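# Place the carton on the taped raised block

## Task

Set the carton down on the raised block so that no part of it extends beyond the blue tape outline, and turn it so its longer side lies parallel to the outline's longer side. The carton must stay there by itself once the robot lets go, so release it and move the tool away at the end.

## Robot and tools

Robot: two six-joint arms, left_arm and right_arm, each ending in a suction cup. Root links in the scene frame: left_arm at (+0.055, +0.315, 0) with quat_wxyz (+0.996, 0, 0, -0.091); right_arm at (-0.066, -0.313, 0) with quat_wxyz (+1.000, 0, 0, +0.013). The arm names do not match image sides.

Frame: one shared scene frame. Origin on the table surface midway between the arms, +x points out over the table, +z points up, and left_arm sits toward +y. Distances are metres, quaternions are written w first (qw, qx, qy, qz).

Cup point: each arm's end_effector_position is the middle of the cup rim when nothing touches it. The cup opens along the cup point's +z axis, so pointing it straight down needs a quaternion whose +z maps to world -z. About 4 cm back from the rim the tool widens, with the body and camera extending up to roughly 9 cm sideways; allow clearance for this. Reported positions can be off, more so at long reach.

Row format (used by execute_actions and move): exactly 16 numbers. First left_arm: x, y, z, qw, qx, qy, qz, suction; then right_arm in the same order. x, y, z, and quaternion are an absolute target pose for that cup point in the scene frame, not an offset. Suction is in [-1, 1]: above 0.01 means on, 0.01 or less means off, and it stays as last set. To keep an arm still, repeat its whole last reported pose and its same suction value every time; a 0 is an actual off command. Any target farther than 0.6 m from the arm's last reported position along any cup-point axis gets the call refused and nothing is sent. Each control step the commanded pose is clipped to within 70 mm and 16 degrees of the measured pose; position wins over orientation if both cannot be met.

execute_actions: argument actions is a list holding zero or one item. Empty list: just returns the state (with pictures). {"rows": [...], "steps": n}: up to 15 rows and n from 5 to 15 control steps of 1/30 s, each row used for one step and the final row repeated. {"steps": n} without rows: a wait of up to 300 steps counted from the previous result, including your thinking time. Optional pictures: true adds camera images. The last 5 steps of an action are held back and run while you reply; results taken then. A "Hand target" line appears only when nothing is held back. HELD marks steps where your row was partly or fully not sent; "pose unreachable" means the clearance check altered or blocked that arm's command.

move: target is one 16-number row (absolute poses plus suction, sent at the start). speed is the top path speed in m/s, 0.002 to 0.5, default 0.25; rotation is capped at twice that in rad/s. Both cup points travel straight lines finishing together, lasting 0.5 to 10 s (cut off at 10 s). Turns take the shorter way. Paths ignore obstacles and the other arm, and the real hand can lag, wander or overshoot speed, especially near full reach. The result adds a move: line with the ending (done, off_target, moving, held, fault), any limits (paced = pose clipped; held = steps blocked, after which the arm may surge), and each cup point's remaining distance. Faster contacts hit harder, and targets set deeper past a surface press harder.

wait: seconds from 0 to 10; nothing new is commanded.

zoom_image: camera is one of cam_head_left (896x504), cam_head_right (896x504), cam_left_wrist (504x504), cam_right_wrist (504x504); region [x0, y0, x1, y1] in pixels from the top-left, no larger than 504 by 504. Calibration intrinsics and extrinsics are supplied per camera and may be slightly off.

read_manual: section "licences" returns licence texts only.

finished_scene: scene is the number of the current scene; ends and grades it irreversibly.

Gripping: switch suction on and press the 36 mm rim flat onto a smooth face of the carton so it seals fully; edges, seams or holes under the rim leak. suction_measured stays near 0 without a seal and reaches 0.83 or more when airtight; part_present turns 1 at 0.50 and back to 0 below 0.45. Under vacuum the cup shortens, so the load rides up to about 12 mm nearer the tool; vacuum can also lift a resting object. To release, set the carton down onto the block, then turn suction off, and rise at least 15 mm before it is truly free. If the cup seals to the table, switching suction off frees it.

Limits and hazards: joint ranges and load limits (waist and shoulder 52.2, elbow 43.5, forearm roll 23.4, wrist pitch and roll 16.5 N m) apply. Exceeding a load limit causes a torque fault: the arm backs off, halts 10 s and drops the rest of the call. Holding loads heats motors; MOTOR HOT appears at 65 °C and at 80 °C the arm is braked (OVER-TEMPERATURE FAULT). Never let the arms collide or press on each other. Do not drop the carton, slam it, push hard, or let anything leave the table. A loose object may get an occasional small shove, so check its final position in the images before finishing.

Each tool is called after "Emit:" as name(argument=value, ...) on one line, values as JSON.

## Session

Emit:
execute_actions(actions=[])

Scene clock: 0.00 s of 5000.00 s.
left_arm: end_effector_position=(+0.6446, +0.2067, +0.2425) suction_measured=0.00 part_present=0 end_effector_quat_wxyz=(-0.002, -0.171, +0.985, +0.001) end_effector_velocity=(+0.000, +0.001, -0.000) end_effector_angular_velocity=(-0.000, -0.000, +0.002) | right_arm: end_effector_position=(+0.5352, -0.2956, +0.2440) suction_measured=0.00 part_present=0 end_effector_quat_wxyz=(+0.001, +0.246, +0.969, +0.001) end_effector_velocity=(-0.000, +0.000, -0.000) end_effector_angular_velocity=(+0.000, +0.001, +0.000)
Joint positions: left_arm=[ 0.002 -0.534 -1.291  0.    -0.762 -2.096] | right_arm=[ 0.002 -0.533 -1.295  0.001 -0.759 -1.044]
Joint velocities: left_arm=[ 0.002 -0.     0.    -0.     0.    -0.   ] | right_arm=[-0.    -0.001  0.     0.     0.    -0.   ]
Joint torques (N m, as the arm reports them, + toward a larger angle): no reading
Motor temperatures (°C, as the motors report them): left_arm=[27 26 28 29 31 32] | right_arm=[25 27 27 27 27 27]
Hand target (left_arm): +0.645, +0.207, +0.242; -0.002, -0.171, +0.985, +0.001
Hand target (right_arm): +0.535, -0.296, +0.244; +0.001, +0.246, +0.969, +0.001

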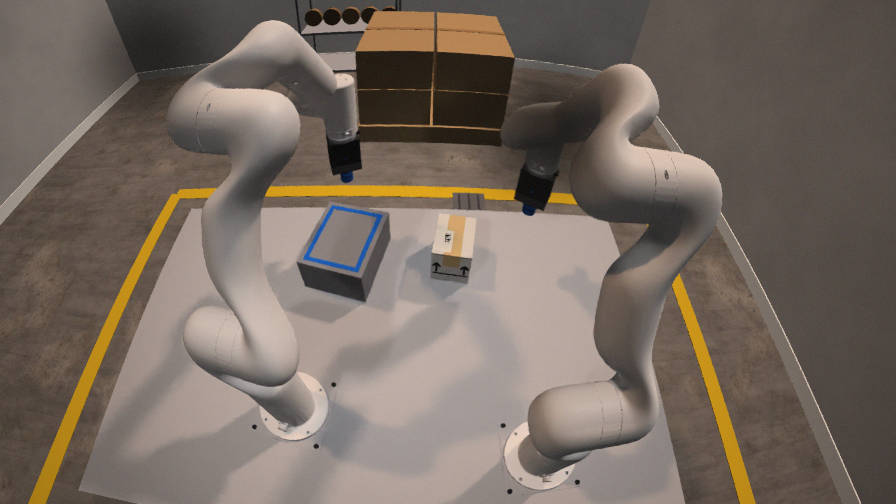

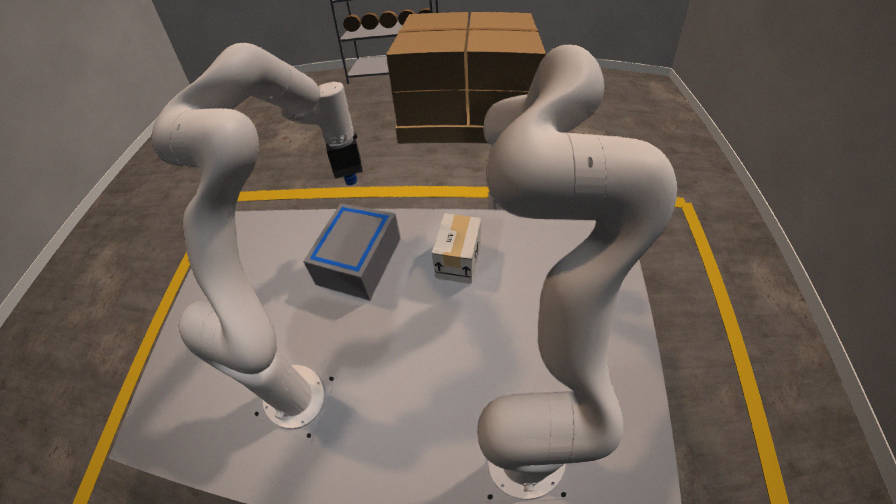

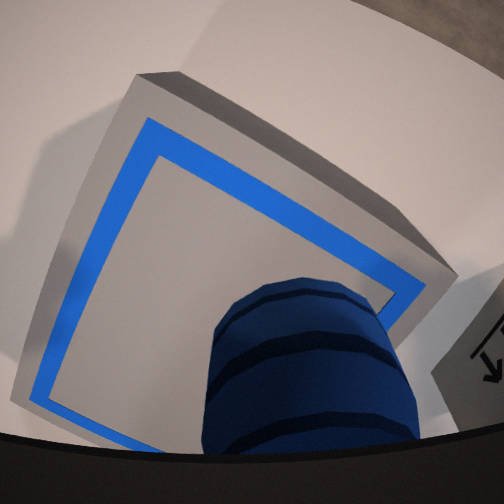

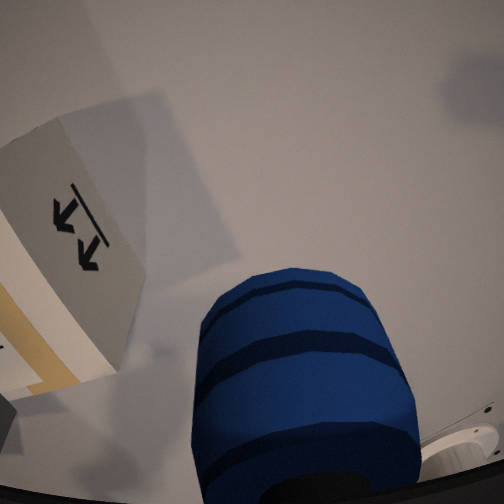

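Emit:
zoom_image(camera="cam_head_left", region=[280, 190, 500, 310])

Emit:
zoom_image(camera="cam_head_right", region=[280, 190, 500, 310])

Region (280, 190, 500, 310) of cam_head_left's 896x504 image, scaled by 2.291, with more detail than that image has; it fills the top 275 rows of this view, and the rest is white.

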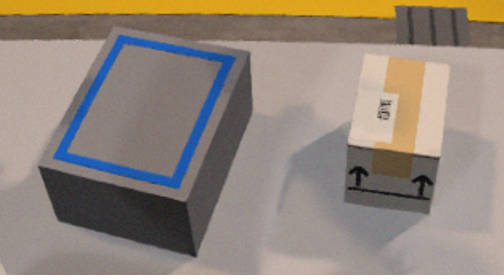

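Region (280, 190, 500, 310) of cam_head_right's 896x504 image, scaled by 2.291, with more detail than that image has; it fills the top 275 rows of this view, and the rest is white.

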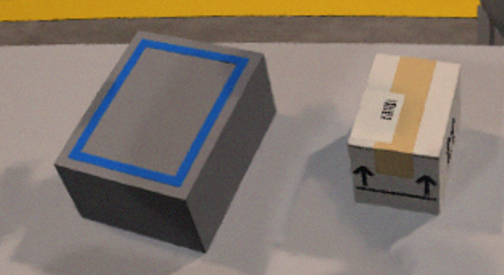

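Emit:
move(target=[0.538,-0.104,0.16,0,-0.171,0.985,0,0,0.45,-0.46,0.25,0,0.246,0.969,0,0], speed=0.35)

Scene clock: 3.03 s of 5000.00 s.
left_arm: end_effector_position=(+0.5387, -0.1034, +0.1601) suction_measured=0.00 part_present=0 end_effector_quat_wxyz=(+0.001, -0.171, +0.985, +0.001) end_effector_velocity=(-0.000, -0.002, -0.001) end_effector_angular_velocity=(+0.003, +0.001, +0.000) | right_arm: end_effector_position=(+0.4505, -0.4606, +0.2500) suction_measured=0.00 part_present=0 end_effector_quat_wxyz=(+0.000, +0.246, +0.969, -0.000) end_effector_velocity=(-0.000, -0.001, -0.000) end_effector_angular_velocity=(-0.000, +0.001, +0.001)
Joint positions: left_arm=[-0.531 -0.727 -1.388  0.003 -0.661 -2.631] | right_arm=[-0.304 -0.382 -1.093 -0.001 -0.711 -1.35 ]
Joint velocities: left_arm=[-0.003 -0.006 -0.006  0.003 -0.003 -0.005] | right_arm=[-0.002 -0.     0.    -0.    -0.    -0.003]
Joint torques (N m, as the arm reports them, + toward a larger angle): left_arm=[ -4.02  46.75 -24.78  -1.95   0.06   0.25] | right_arm=[  1.41  33.46 -18.64   2.18  -0.33   0.06]
Motor temperatures (°C, as the motors report them): left_arm=[27 27 28 29 31 32] | right_arm=[25 27 28 27 27 27]
Hand target (left_arm): +0.539, -0.104, +0.160; +0.001, -0.171, +0.985, +0.001
Hand target (right_arm): +0.450, -0.461, +0.250; +0.000, +0.246, +0.969, -0.000
Off the commanded pose (left_arm): 0.001 m, 0 deg.
Off the commanded pose (right_arm): 0.001 m, 0 deg.
Kept back: nothing.
move: done; limits=paced
camera_calibration (this result's frames):
cam_left_wrist: T_world_to_cam=[[0.316666, -0.948535, 0.00177235, -0.254255], [-0.86193, -0.286972, 0.417999, 0.387312], [-0.395979, -0.133894, -0.908446, 0.429043], [0, 0, 0, 1]] pos_world=[0.584242, -0.0725755, 0.228317]
cam_right_wrist: T_world_to_cam=[[-0.497821, -0.866982, 0.0227264, -0.173546], [-0.756751, 0.447029, 0.476962, 0.450814], [-0.423677, 0.220244, -0.87863, 0.594177], [0, 0, 0, 1]] pos_world=[0.506498, -0.482852, 0.310984]

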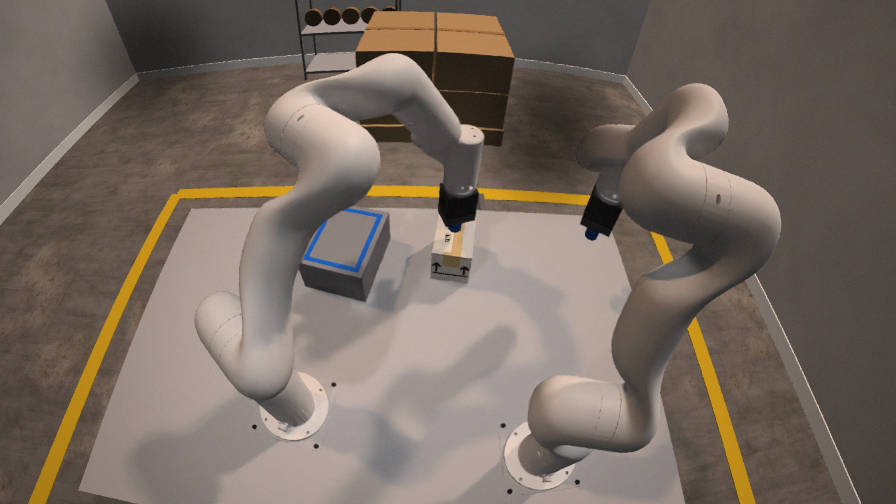

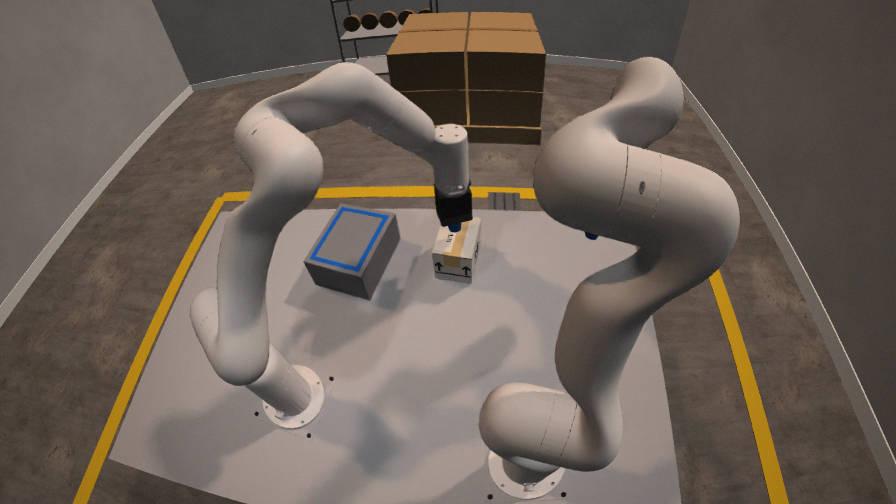

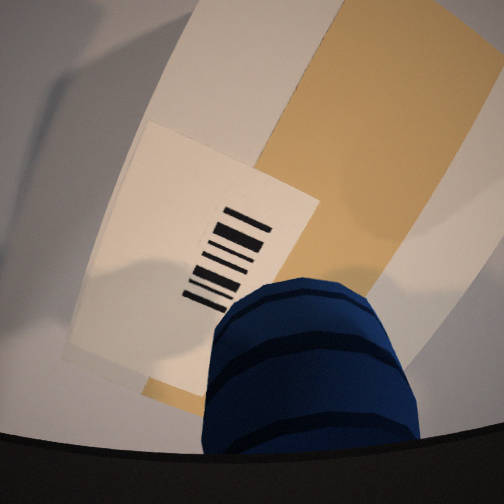

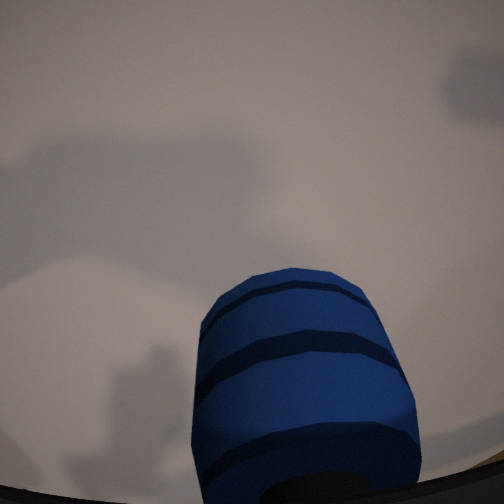

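Emit:
move(target=[0.538,-0.104,0.113,0,-0.171,0.985,0,1,0.45,-0.46,0.25,0,0.246,0.969,0,0], speed=0.06)

Scene clock: 4.47 s of 5000.00 s.
left_arm: end_effector_position=(+0.5377, -0.1038, +0.1131) suction_measured=0.84 part_present=1 end_effector_quat_wxyz=(-0.000, -0.171, +0.985, +0.000) end_effector_velocity=(+0.001, -0.001, -0.002) end_effector_angular_velocity=(-0.002, -0.002, +0.000) | right_arm: end_effector_position=(+0.4500, -0.4600, +0.2500) suction_measured=0.00 part_present=0 end_effector_quat_wxyz=(-0.000, +0.246, +0.969, -0.000) end_effector_velocity=(+0.000, +0.000, +0.000) end_effector_angular_velocity=(+0.000, -0.001, -0.000)
Joint positions: left_arm=[-0.531 -0.796 -1.381 -0.    -0.585 -2.629] | right_arm=[-0.304 -0.381 -1.091  0.    -0.711 -1.35 ]
Joint velocities: left_arm=[-0.    -0.004 -0.003 -0.     0.004 -0.   ] | right_arm=[ 0.     0.     0.     0.001  0.001 -0.   ]
Joint torques (N m, as the arm reports them, + toward a larger angle): left_arm=[ -3.41  55.65 -28.58  -1.98   0.15   0.2 ] | right_arm=[  1.    32.79 -19.28   2.27  -0.25  -0.12]
Motor temperatures (°C, as the motors report them): left_arm=[27 27 28 29 31 32] | right_arm=[25 28 28 27 27 27]
Hand target (left_arm): +0.538, -0.104, +0.113; -0.000, -0.171, +0.985, -0.000
Hand target (right_arm): +0.450, -0.460, +0.250; -0.000, +0.246, +0.969, -0.000
Off the commanded pose (left_arm): 0.000 m, 0 deg.
Off the commanded pose (right_arm): 0.000 m, 0 deg.
Kept back: nothing.
move: done
camera_calibration (this result's frames):
cam_left_wrist: T_world_to_cam=[[0.316514, -0.948585, 0.00227959, -0.25422], [-0.861321, -0.286388, 0.419651, 0.405531], [-0.397422, -0.134789, -0.907682, 0.38656], [0, 0, 0, 1]] pos_world=[0.583384, -0.0729063, 0.181272]
cam_right_wrist: T_world_to_cam=[[-0.497836, -0.866992, 0.0219944, -0.173108], [-0.756684, 0.446608, 0.477462, 0.449837], [-0.423779, 0.221055, -0.878377, 0.594159], [0, 0, 0, 1]] pos_world=[0.505997, -0.482326, 0.310923]

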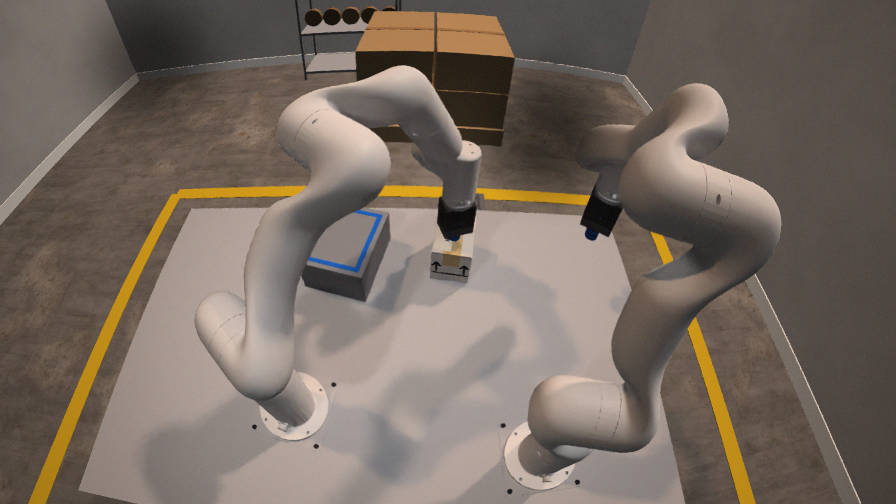

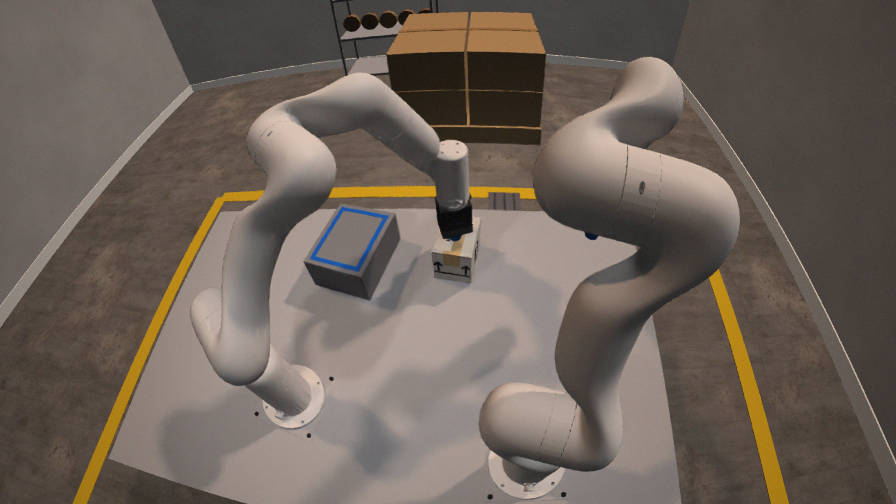

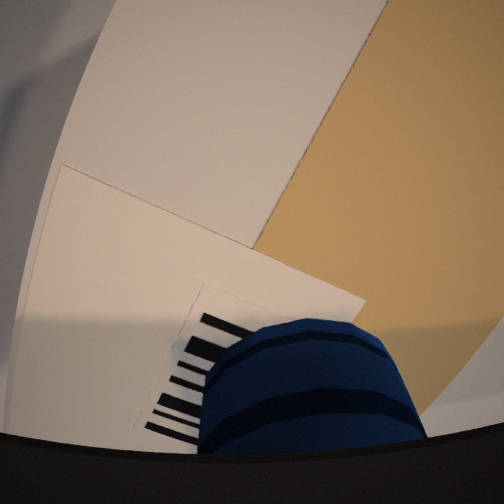

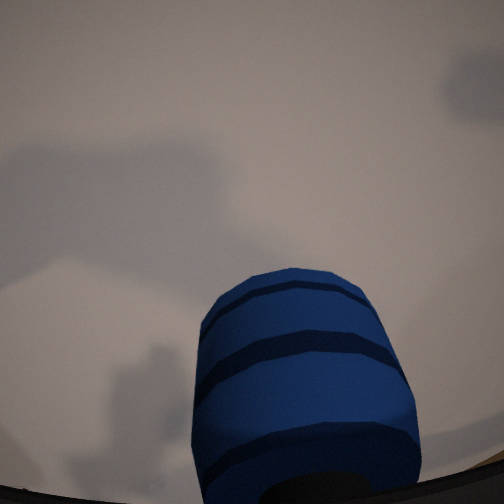

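Emit:
move(target=[0.538,-0.08,0.26,0,-0.171,0.985,0,1,0.45,-0.46,0.25,0,0.246,0.969,0,0], speed=0.2)

Emit:
move(target=[0.530,0.219,0.25,0,-0.130,0.9916,0,1,0.45,-0.46,0.25,0,0.246,0.969,0,0], speed=0.25)

Emit:
move(target=[0.530,0.219,0.232,0,-0.130,0.9916,0,1,0.45,-0.46,0.25,0,0.246,0.969,0,0], speed=0.04)

Emit:
zoom_image(camera="cam_head_right", region=[270, 150, 450, 310])

Scene clock: 6.20 s of 5000.00 s.
left_arm: end_effector_position=(+0.5381, -0.0802, +0.2597) suction_measured=0.86 part_present=1 end_effector_quat_wxyz=(-0.000, -0.171, +0.985, +0.000) end_effector_velocity=(-0.001, -0.001, +0.002) end_effector_angular_velocity=(-0.001, -0.000, -0.001) | right_arm: end_effector_position=(+0.4500, -0.4600, +0.2500) suction_measured=0.00 part_present=0 end_effector_quat_wxyz=(-0.000, +0.246, +0.969, -0.000) end_effector_velocity=(+0.000, -0.000, +0.000) end_effector_angular_velocity=(-0.001, -0.002, -0.000)
Joint positions: left_arm=[-0.502 -0.57  -1.388 -0.    -0.818 -2.6  ] | right_arm=[-0.304 -0.381 -1.091  0.    -0.711 -1.35 ]
Joint velocities: left_arm=[-0.001  0.003 -0.001 -0.001 -0.003  0.   ] | right_arm=[ 0.     0.     0.    -0.001  0.002  0.001]
Joint torques (N m, as the arm reports them, + toward a larger angle): left_arm=[ -3.83  49.75 -31.19  -1.89   0.14   0.31] | right_arm=[  0.98  33.23 -18.94   2.41  -0.24   0.02]
Motor temperatures (°C, as the motors report them): left_arm=[27 27 28 29 31 32] | right_arm=[25 28 28 27 27 27]
Hand target (left_arm): +0.538, -0.080, +0.260; -0.000, -0.171, +0.985, -0.000
Hand target (right_arm): +0.450, -0.460, +0.250; -0.000, +0.246, +0.969, +0.000
Off the commanded pose (left_arm): 0.000 m, 0 deg.
Off the commanded pose (right_arm): 0.000 m, 0 deg.
Kept back: nothing.
move: done
camera_calibration (this result's frames):
cam_left_wrist: T_world_to_cam=[[0.316635, -0.948544, 0.00261271, -0.232413], [-0.861395, -0.286388, 0.4195, 0.351202], [-0.397166, -0.135079, -0.907751, 0.522723], [0, 0, 0, 1]] pos_world=[0.583721, -0.0492648, 0.327781]
cam_right_wrist: T_world_to_cam=[[-0.497835, -0.866993, 0.0219865, -0.173103], [-0.756686, 0.446604, 0.477464, 0.44983], [-0.423777, 0.221061, -0.878376, 0.594158], [0, 0, 0, 1]] pos_world=[0.505993, -0.48232, 0.310923]

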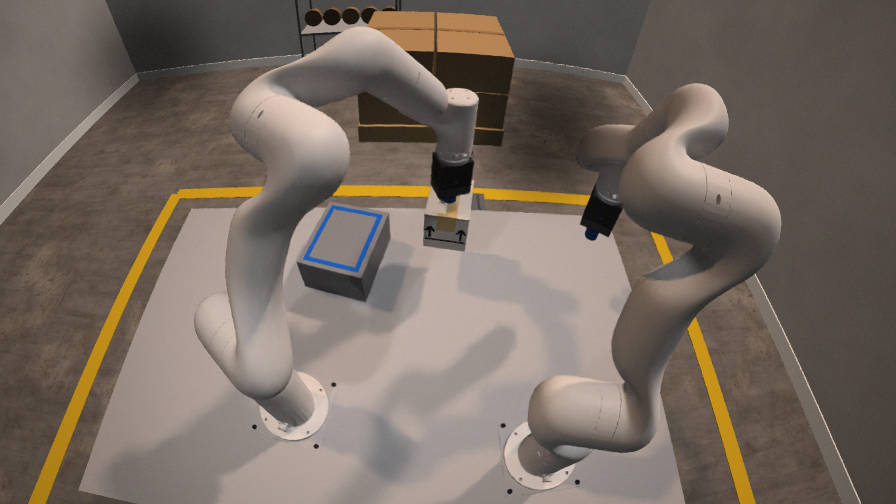

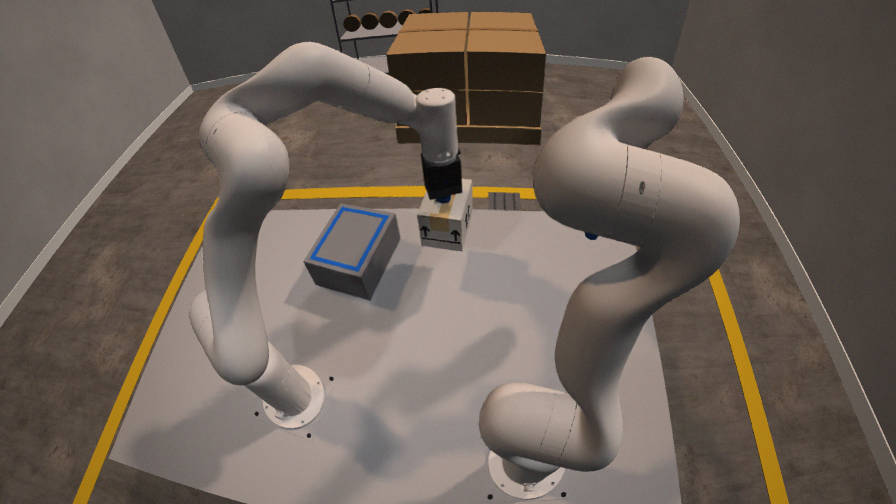

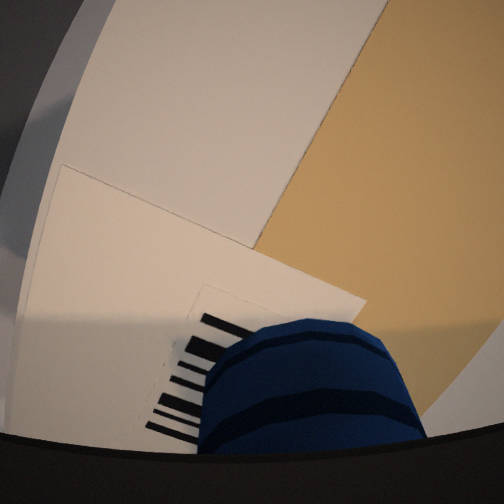

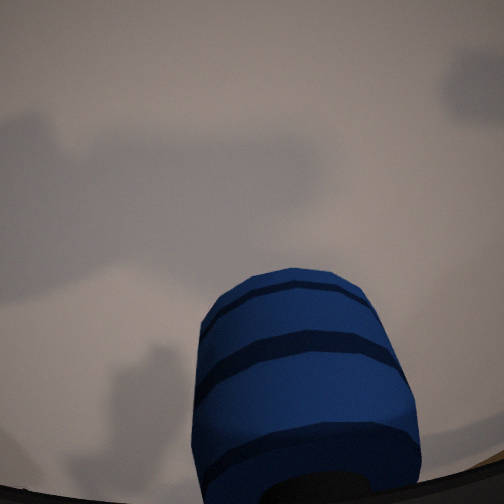

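Scene clock: 8.07 s of 5000.00 s.
left_arm: end_effector_position=(+0.5292, +0.2183, +0.2502) suction_measured=0.86 part_present=1 end_effector_quat_wxyz=(-0.001, -0.130, +0.992, -0.001) end_effector_velocity=(+0.000, +0.002, +0.000) end_effector_angular_velocity=(-0.003, -0.000, -0.002) | right_arm: end_effector_position=(+0.4500, -0.4600, +0.2500) suction_measured=0.00 part_present=0 end_effector_quat_wxyz=(+0.000, +0.246, +0.969, +0.000) end_effector_velocity=(+0.000, +0.000, +0.001) end_effector_angular_velocity=(+0.000, -0.002, -0.000)
Joint positions: left_arm=[-0.017 -0.262 -0.935 -0.002 -0.674 -2.029] | right_arm=[-0.304 -0.381 -1.091  0.    -0.711 -1.35 ]
Joint velocities: left_arm=[ 0.007  0.001  0.001 -0.004  0.     0.012] | right_arm=[-0.     0.002  0.     0.001 -0.    -0.   ]
Joint torques (N m, as the arm reports them, + toward a larger angle): left_arm=[ -4.41  34.08 -29.52  -1.73   0.13   0.17] | right_arm=[  0.62  32.83 -19.5    2.29  -0.33  -0.09]
Motor temperatures (°C, as the motors report them): left_arm=[27 27 28 29 31 32] | right_arm=[25 28 28 27 27 27]
Hand target (left_arm): +0.529, +0.219, +0.250; -0.001, -0.130, +0.992, -0.001
Hand target (right_arm): +0.450, -0.460, +0.250; -0.000, +0.246, +0.969, +0.000
Off the commanded pose (left_arm): 0.001 m, 0 deg.
Off the commanded pose (right_arm): 0.000 m, 0 deg.
Kept back: nothing.
move: done
camera_calibration (this result's frames):
cam_left_wrist: T_world_to_cam=[[0.236746, -0.971564, 0.003891, 0.100507], [-0.881882, -0.213209, 0.420507, 0.427618], [-0.407719, -0.102985, -0.907281, 0.549375], [0, 0, 0, 1]] pos_world=[0.577304, 0.245399, 0.318231]
cam_right_wrist: T_world_to_cam=[[-0.497835, -0.866993, 0.0219864, -0.173103], [-0.756686, 0.446604, 0.477463, 0.44983], [-0.423777, 0.221061, -0.878376, 0.594158], [0, 0, 0, 1]] pos_world=[0.505993, -0.48232, 0.310923]

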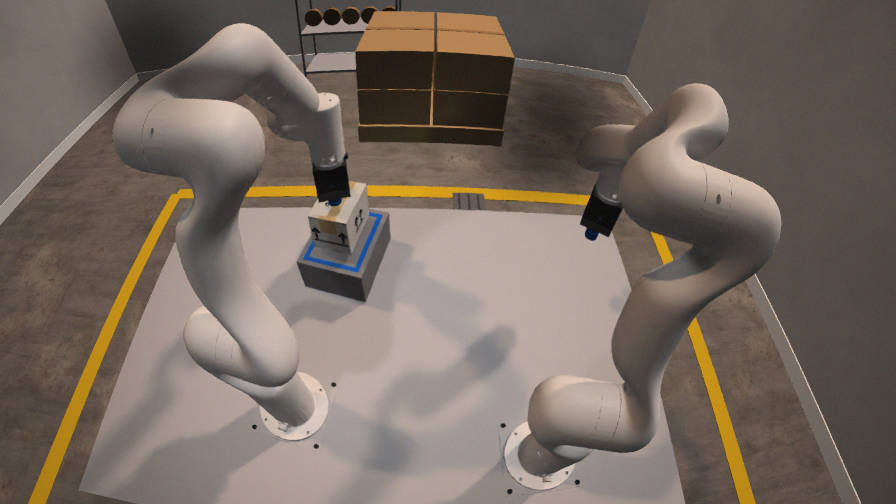

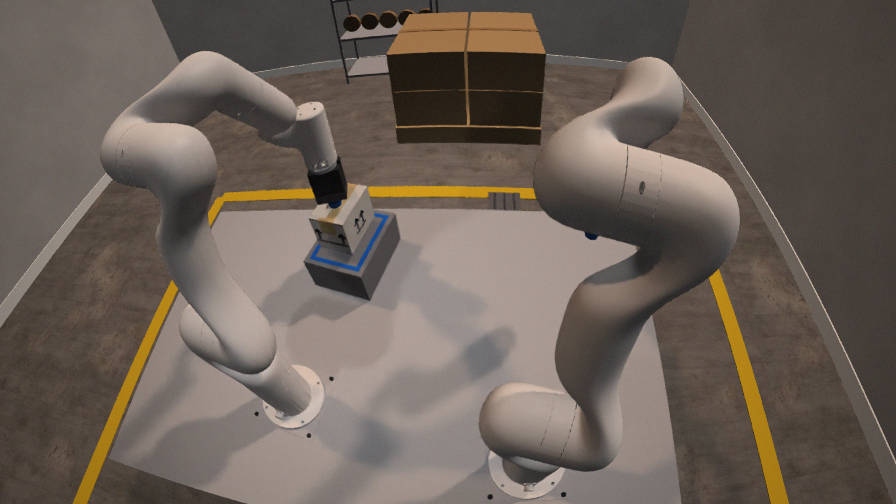

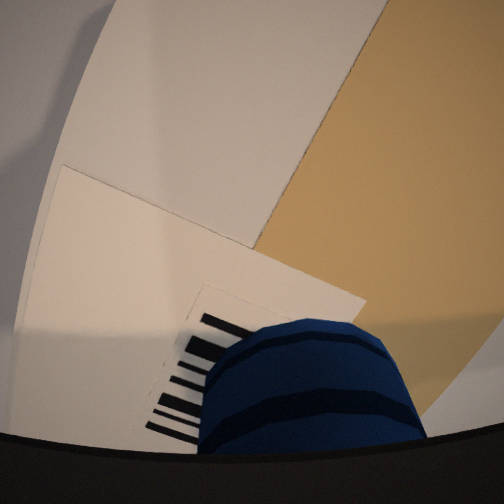

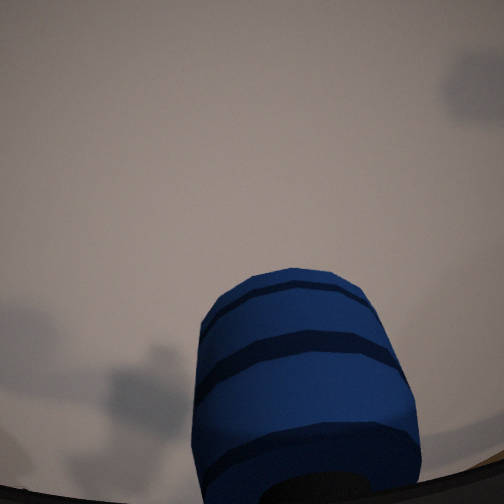

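Scene clock: 8.93 s of 5000.00 s.
left_arm: end_effector_position=(+0.5300, +0.2190, +0.2323) suction_measured=0.86 part_present=1 end_effector_quat_wxyz=(+0.000, -0.130, +0.992, -0.000) end_effector_velocity=(+0.000, -0.000, -0.002) end_effector_angular_velocity=(+0.001, -0.000, -0.002) | right_arm: end_effector_position=(+0.4500, -0.4600, +0.2500) suction_measured=0.00 part_present=0 end_effector_quat_wxyz=(+0.000, +0.246, +0.969, -0.000) end_effector_velocity=(-0.000, +0.000, -0.001) end_effector_angular_velocity=(+0.001, +0.002, +0.000)
Joint positions: left_arm=[-0.016 -0.289 -0.923 -0.    -0.634 -2.03 ] | right_arm=[-0.304 -0.381 -1.091  0.    -0.711 -1.35 ]
Joint velocities: left_arm=[-0.001 -0.004  0.     0.001  0.004  0.   ] | right_arm=[-0.    -0.001 -0.     0.001 -0.001 -0.001]
Joint torques (N m, as the arm reports them, + toward a larger angle): left_arm=[ -3.81  35.53 -28.97  -2.15   0.11   0.2 ] | right_arm=[  2.1   34.35 -19.61   2.18  -0.33   0.01]
Motor temperatures (°C, as the motors report them): left_arm=[27 27 28 29 31 32] | right_arm=[25 28 28 27 27 27]
Hand target (left_arm): +0.530, +0.219, +0.232; -0.000, -0.130, +0.992, -0.000
Hand target (right_arm): +0.450, -0.460, +0.250; -0.000, +0.246, +0.969, -0.000
Off the commanded pose (left_arm): 0.000 m, 0 deg.
Off the commanded pose (right_arm): 0.000 m, 0 deg.
Kept back: nothing.
move: done
camera_calibration (this result's frames):
cam_left_wrist: T_world_to_cam=[[0.236775, -0.97156, 0.00290492, 0.101281], [-0.882326, -0.213774, 0.419286, 0.436608], [-0.406741, -0.101839, -0.907849, 0.532897], [0, 0, 0, 1]] pos_world=[0.578001, 0.246006, 0.300432]
cam_right_wrist: T_world_to_cam=[[-0.497835, -0.866993, 0.0219865, -0.173103], [-0.756686, 0.446604, 0.477464, 0.44983], [-0.423777, 0.221061, -0.878376, 0.594158], [0, 0, 0, 1]] pos_world=[0.505993, -0.48232, 0.310923]

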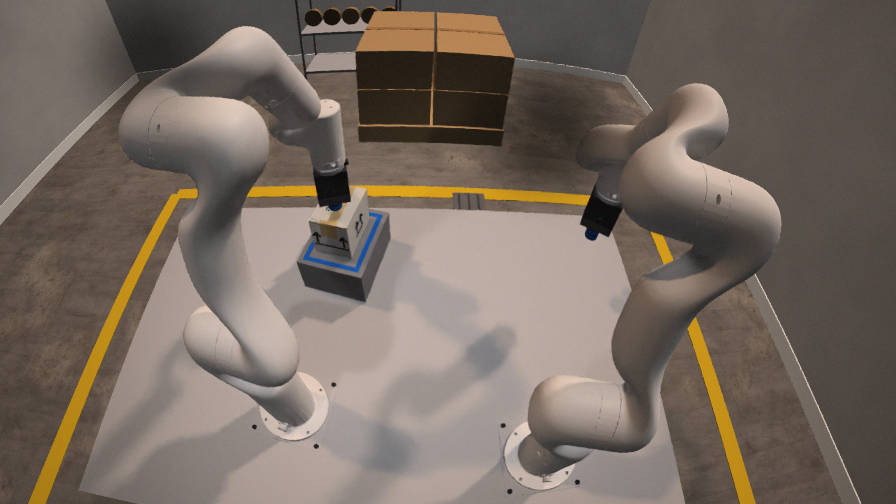

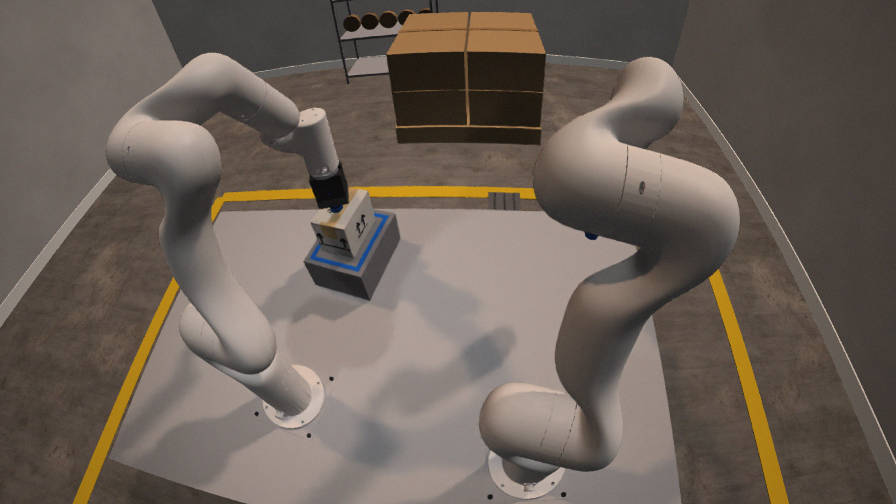

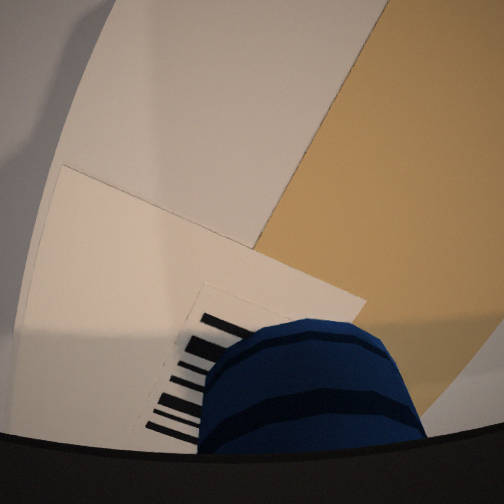

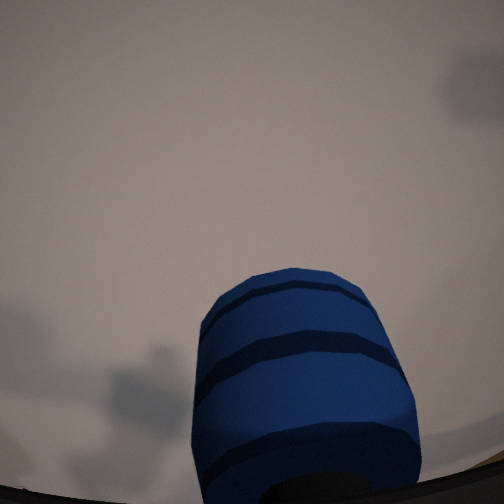

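Region (270, 150, 450, 310) of cam_head_right's 896x504 image, scaled by 2.800, with more detail than that image has.

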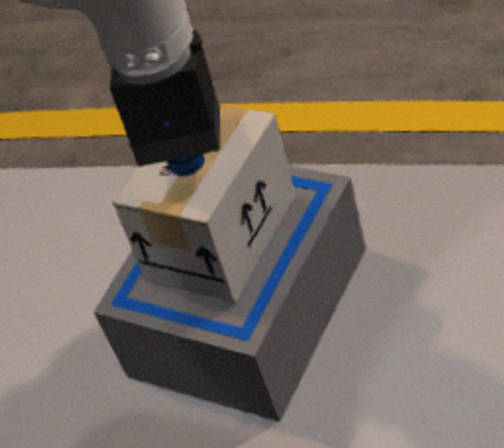

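Well aligned. Lower further, watching torque.

Emit:
move(target=[0.530,0.219,0.224,0,-0.130,0.9916,0,1,0.45,-0.46,0.25,0,0.246,0.969,0,0], speed=0.02)

Scene clock: 9.87 s of 5000.00 s.
left_arm: end_effector_position=(+0.5313, +0.2187, +0.2272) suction_measured=0.86 part_present=1 end_effector_quat_wxyz=(+0.001, -0.130, +0.992, -0.000) end_effector_velocity=(+0.001, -0.000, -0.003) end_effector_angular_velocity=(-0.000, -0.001, -0.000) | right_arm: end_effector_position=(+0.4500, -0.4600, +0.2500) suction_measured=0.00 part_present=0 end_effector_quat_wxyz=(+0.000, +0.246, +0.969, +0.000) end_effector_velocity=(-0.000, -0.000, -0.001) end_effector_angular_velocity=(-0.001, +0.002, +0.001)
Joint positions: left_arm=[-0.016 -0.298 -0.921  0.    -0.62  -2.03 ] | right_arm=[-0.304 -0.381 -1.091  0.    -0.711 -1.35 ]
Joint velocities: left_arm=[-0.    -0.006  0.001  0.     0.008 -0.   ] | right_arm=[ 0.    -0.001 -0.    -0.002 -0.     0.   ]
Joint torques (N m, as the arm reports them, + toward a larger angle): left_arm=[-4.19 -2.13 -7.69 -2.25  3.03  0.21] | right_arm=[  2.97  32.71 -19.13   2.15  -0.24  -0.01]
Motor temperatures (°C, as the motors report them): left_arm=[27 27 28 29 31 32] | right_arm=[25 28 28 27 27 27]
Hand target (left_arm): +0.530, +0.219, +0.224; -0.000, -0.130, +0.992, +0.000
Hand target (right_arm): +0.450, -0.460, +0.250; +0.000, +0.246, +0.969, -0.000
Off the commanded pose (left_arm): 0.003 m, 0 deg.
Off the commanded pose (right_arm): 0.000 m, 0 deg.
Kept back: nothing.
move: done
camera_calibration (this result's frames):
cam_left_wrist: T_world_to_cam=[[0.236761, -0.97156, 0.00397195, 0.100516], [-0.883391, -0.21357, 0.417143, 0.440819], [-0.404431, -0.102272, -0.908832, 0.527896], [0, 0, 0, 1]] pos_world=[0.579115, 0.245792, 0.295485]
cam_right_wrist: T_world_to_cam=[[-0.497835, -0.866993, 0.0219864, -0.173103], [-0.756686, 0.446604, 0.477464, 0.44983], [-0.423777, 0.221061, -0.878376, 0.594158], [0, 0, 0, 1]] pos_world=[0.505993, -0.48232, 0.310923]

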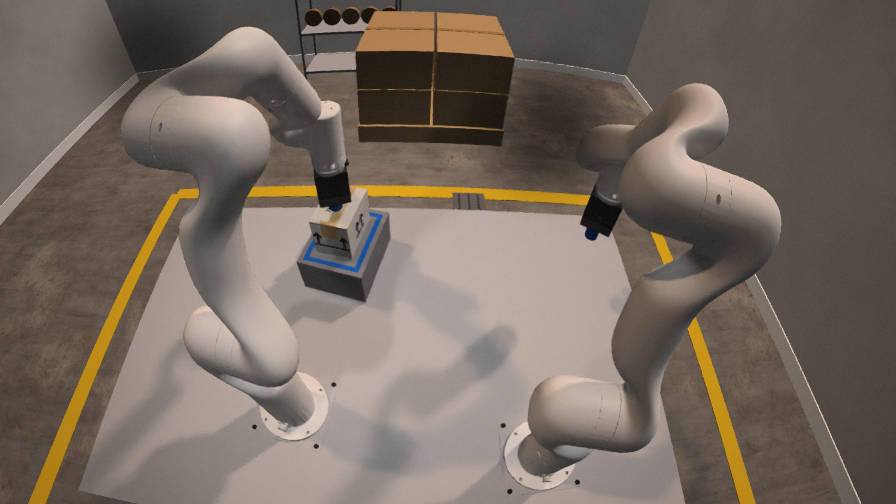

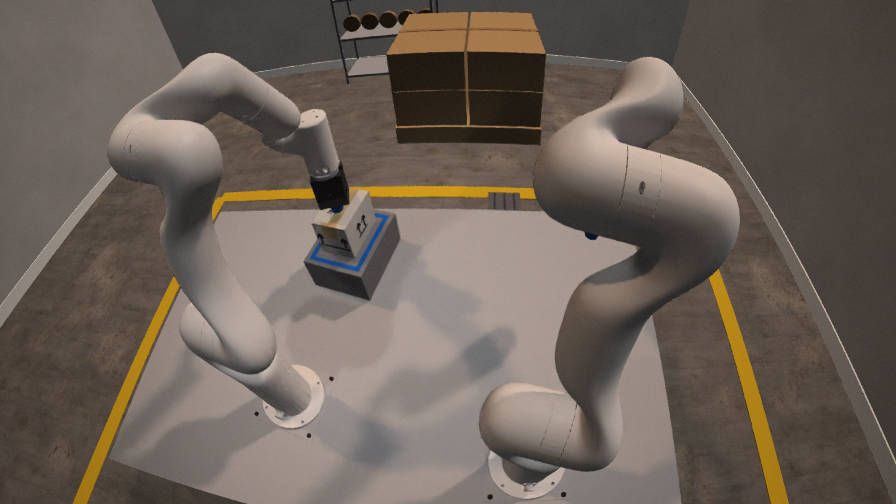

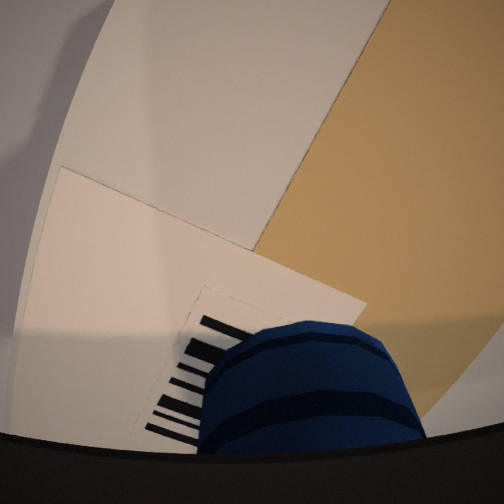

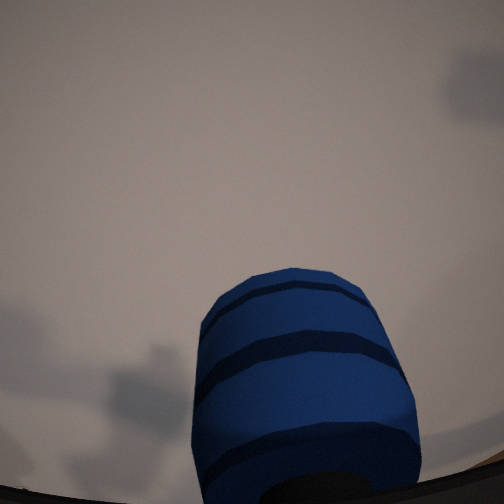

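Emit:
execute_actions(actions=[{"rows":[[0.530,0.219,0.229,0,-0.130,0.9916,0,0,0.45,-0.46,0.25,0,0.246,0.969,0,0]],"steps":15}])

Scene clock: 10.30 s of 5000.00 s.
left_arm: end_effector_position=(+0.5310, +0.2188, +0.2281) suction_measured=0.00 part_present=0 end_effector_quat_wxyz=(+0.002, -0.130, +0.992, -0.001) end_effector_velocity=(-0.002, +0.001, +0.001) end_effector_angular_velocity=(+0.001, +0.006, +0.002) | right_arm: end_effector_position=(+0.4500, -0.4600, +0.2500) suction_measured=0.00 part_present=0 end_effector_quat_wxyz=(-0.000, +0.246, +0.969, +0.000) end_effector_velocity=(+0.000, +0.000, -0.000) end_effector_angular_velocity=(+0.001, +0.000, -0.001)
Joint positions: left_arm=[-0.016 -0.296 -0.92   0.    -0.62  -2.03 ] | right_arm=[-0.304 -0.381 -1.091  0.    -0.711 -1.35 ]
Joint velocities: left_arm=[ 0.002  0.002  0.001 -0.    -0.008 -0.   ] | right_arm=[ 0.    -0.    -0.     0.001 -0.     0.   ]
Joint torques (N m, as the arm reports them, + toward a larger angle): left_arm=[ -4.3   15.47 -12.    -2.16  -0.38   0.26] | right_arm=[  2.14  34.08 -18.91   1.63  -0.18  -0.18]
Motor temperatures (°C, as the motors report them): left_arm=[27 27 28 29 31 32] | right_arm=[25 28 28 27 27 27]
Steps of this call (steps 1 to 3: nothing new was sent; steps 4 to 13: the first 10 steps of this action). Readings (end_effector_position | what the end effector reports):
4: left_arm (+0.5313, +0.2187, +0.2271) | right_arm (+0.4500, -0.4600, +0.2500) | left_arm suction_measured=0.60 part_present=1 | right_arm suction_measured=0.00 part_present=0
5: left_arm (+0.5314, +0.2187, +0.2274) | right_arm (+0.4500, -0.4600, +0.2500) | left_arm suction_measured=0.06 part_present=0 | right_arm suction_measured=0.00 part_present=0
7: left_arm (+0.5313, +0.2187, +0.2278) | right_arm (+0.4500, -0.4600, +0.2500) | left_arm suction_measured=0.00 part_present=0 | right_arm suction_measured=0.00 part_present=0
11: left_arm (+0.5311, +0.2188, +0.2280) | right_arm (+0.4500, -0.4600, +0.2500) | left_arm suction_measured=0.00 part_present=0 | right_arm suction_measured=0.00 part_present=0
13: the state above

Emit:
move(target=[0.52,0.23,0.36,0,-0.130,0.9916,0,0,0.45,-0.46,0.25,0,0.246,0.969,0,0], speed=0.3)

Emit:
zoom_image(camera="cam_head_left", region=[270, 150, 450, 310])

Scene clock: 11.70 s of 5000.00 s.
left_arm: end_effector_position=(+0.5202, +0.2299, +0.3597) suction_measured=0.00 part_present=0 end_effector_quat_wxyz=(-0.000, -0.130, +0.992, +0.000) end_effector_velocity=(+0.001, +0.000, +0.003) end_effector_angular_velocity=(-0.000, -0.002, -0.000) | right_arm: end_effector_position=(+0.4500, -0.4600, +0.2500) suction_measured=0.00 part_present=0 end_effector_quat_wxyz=(-0.000, +0.246, +0.969, +0.000) end_effector_velocity=(-0.000, +0.000, -0.001) end_effector_angular_velocity=(+0.000, +0.003, +0.002)
Joint positions: left_arm=[ 0.003 -0.112 -1.027  0.    -0.915 -2.012] | right_arm=[-0.304 -0.381 -1.091  0.    -0.711 -1.35 ]
Joint velocities: left_arm=[ 0.     0.002 -0.005  0.    -0.005  0.   ] | right_arm=[ 0.    -0.002  0.    -0.001 -0.001 -0.001]
Joint torques (N m, as the arm reports them, + toward a larger angle): left_arm=[ -4.43  24.3  -26.66  -2.05   0.07   0.27] | right_arm=[  0.95  34.45 -18.81   2.    -0.36  -0.07]
Motor temperatures (°C, as the motors report them): left_arm=[27 27 29 29 31 32] | right_arm=[25 28 28 27 27 27]
Hand target (left_arm): +0.520, +0.230, +0.360; +0.000, -0.130, +0.992, +0.000
Hand target (right_arm): +0.450, -0.460, +0.250; -0.000, +0.246, +0.969, +0.000
Off your previous action's commanded pose (left_arm): 0.001 m, 0 deg at its last step (step 5 of this call).
Off your previous action's commanded pose (right_arm): 0.000 m, 0 deg at its last step (step 5 of this call).
Off the commanded pose (left_arm): 0.000 m, 0 deg.
Off the commanded pose (right_arm): 0.000 m, 0 deg.
Kept back: nothing.
move: done
camera_calibration (this result's frames):
cam_left_wrist: T_world_to_cam=[[0.236875, -0.971536, 0.00269956, 0.113885], [-0.882176, -0.213922, 0.419527, 0.37676], [-0.407008, -0.101757, -0.907739, 0.645724], [0, 0, 0, 1]] pos_world=[0.568207, 0.256948, 0.42778]
cam_right_wrist: T_world_to_cam=[[-0.497835, -0.866993, 0.0219864, -0.173103], [-0.756686, 0.446604, 0.477464, 0.44983], [-0.423777, 0.221061, -0.878376, 0.594158], [0, 0, 0, 1]] pos_world=[0.505993, -0.48232, 0.310923]

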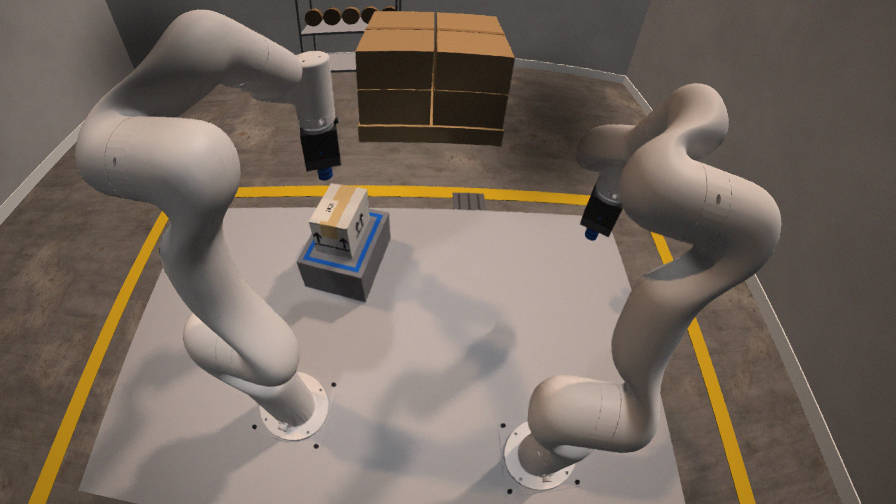

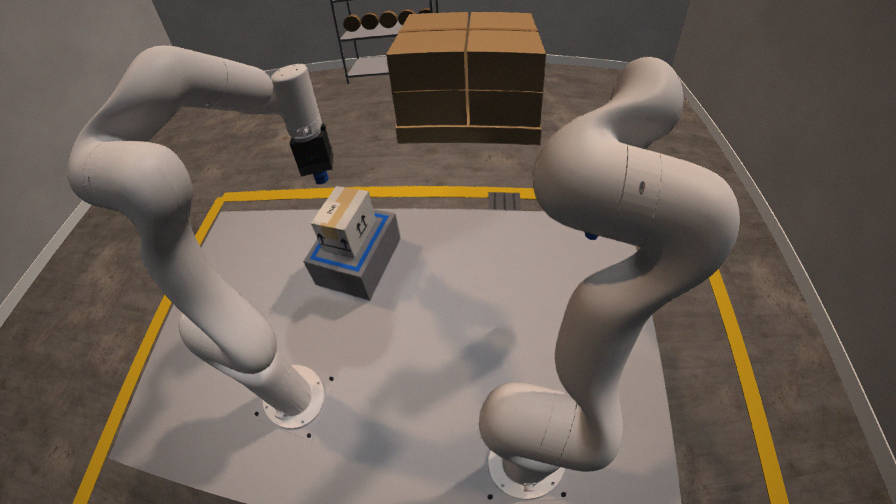

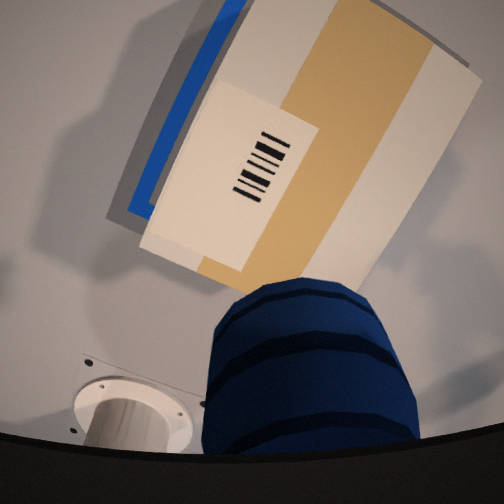

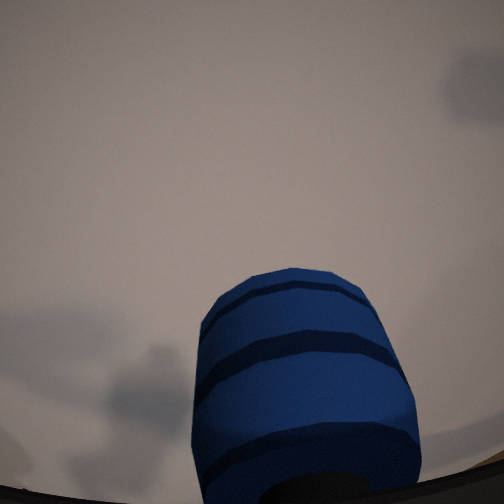

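Region (270, 150, 450, 310) of cam_head_left's 896x504 image, scaled by 2.800, with more detail than that image has.

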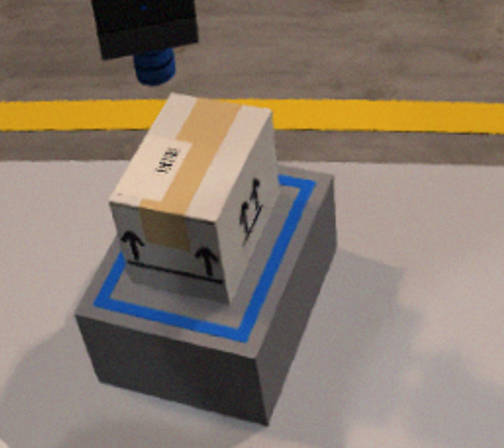

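Emit:
finished_scene(scene=1)

The scene is finished: the task was done.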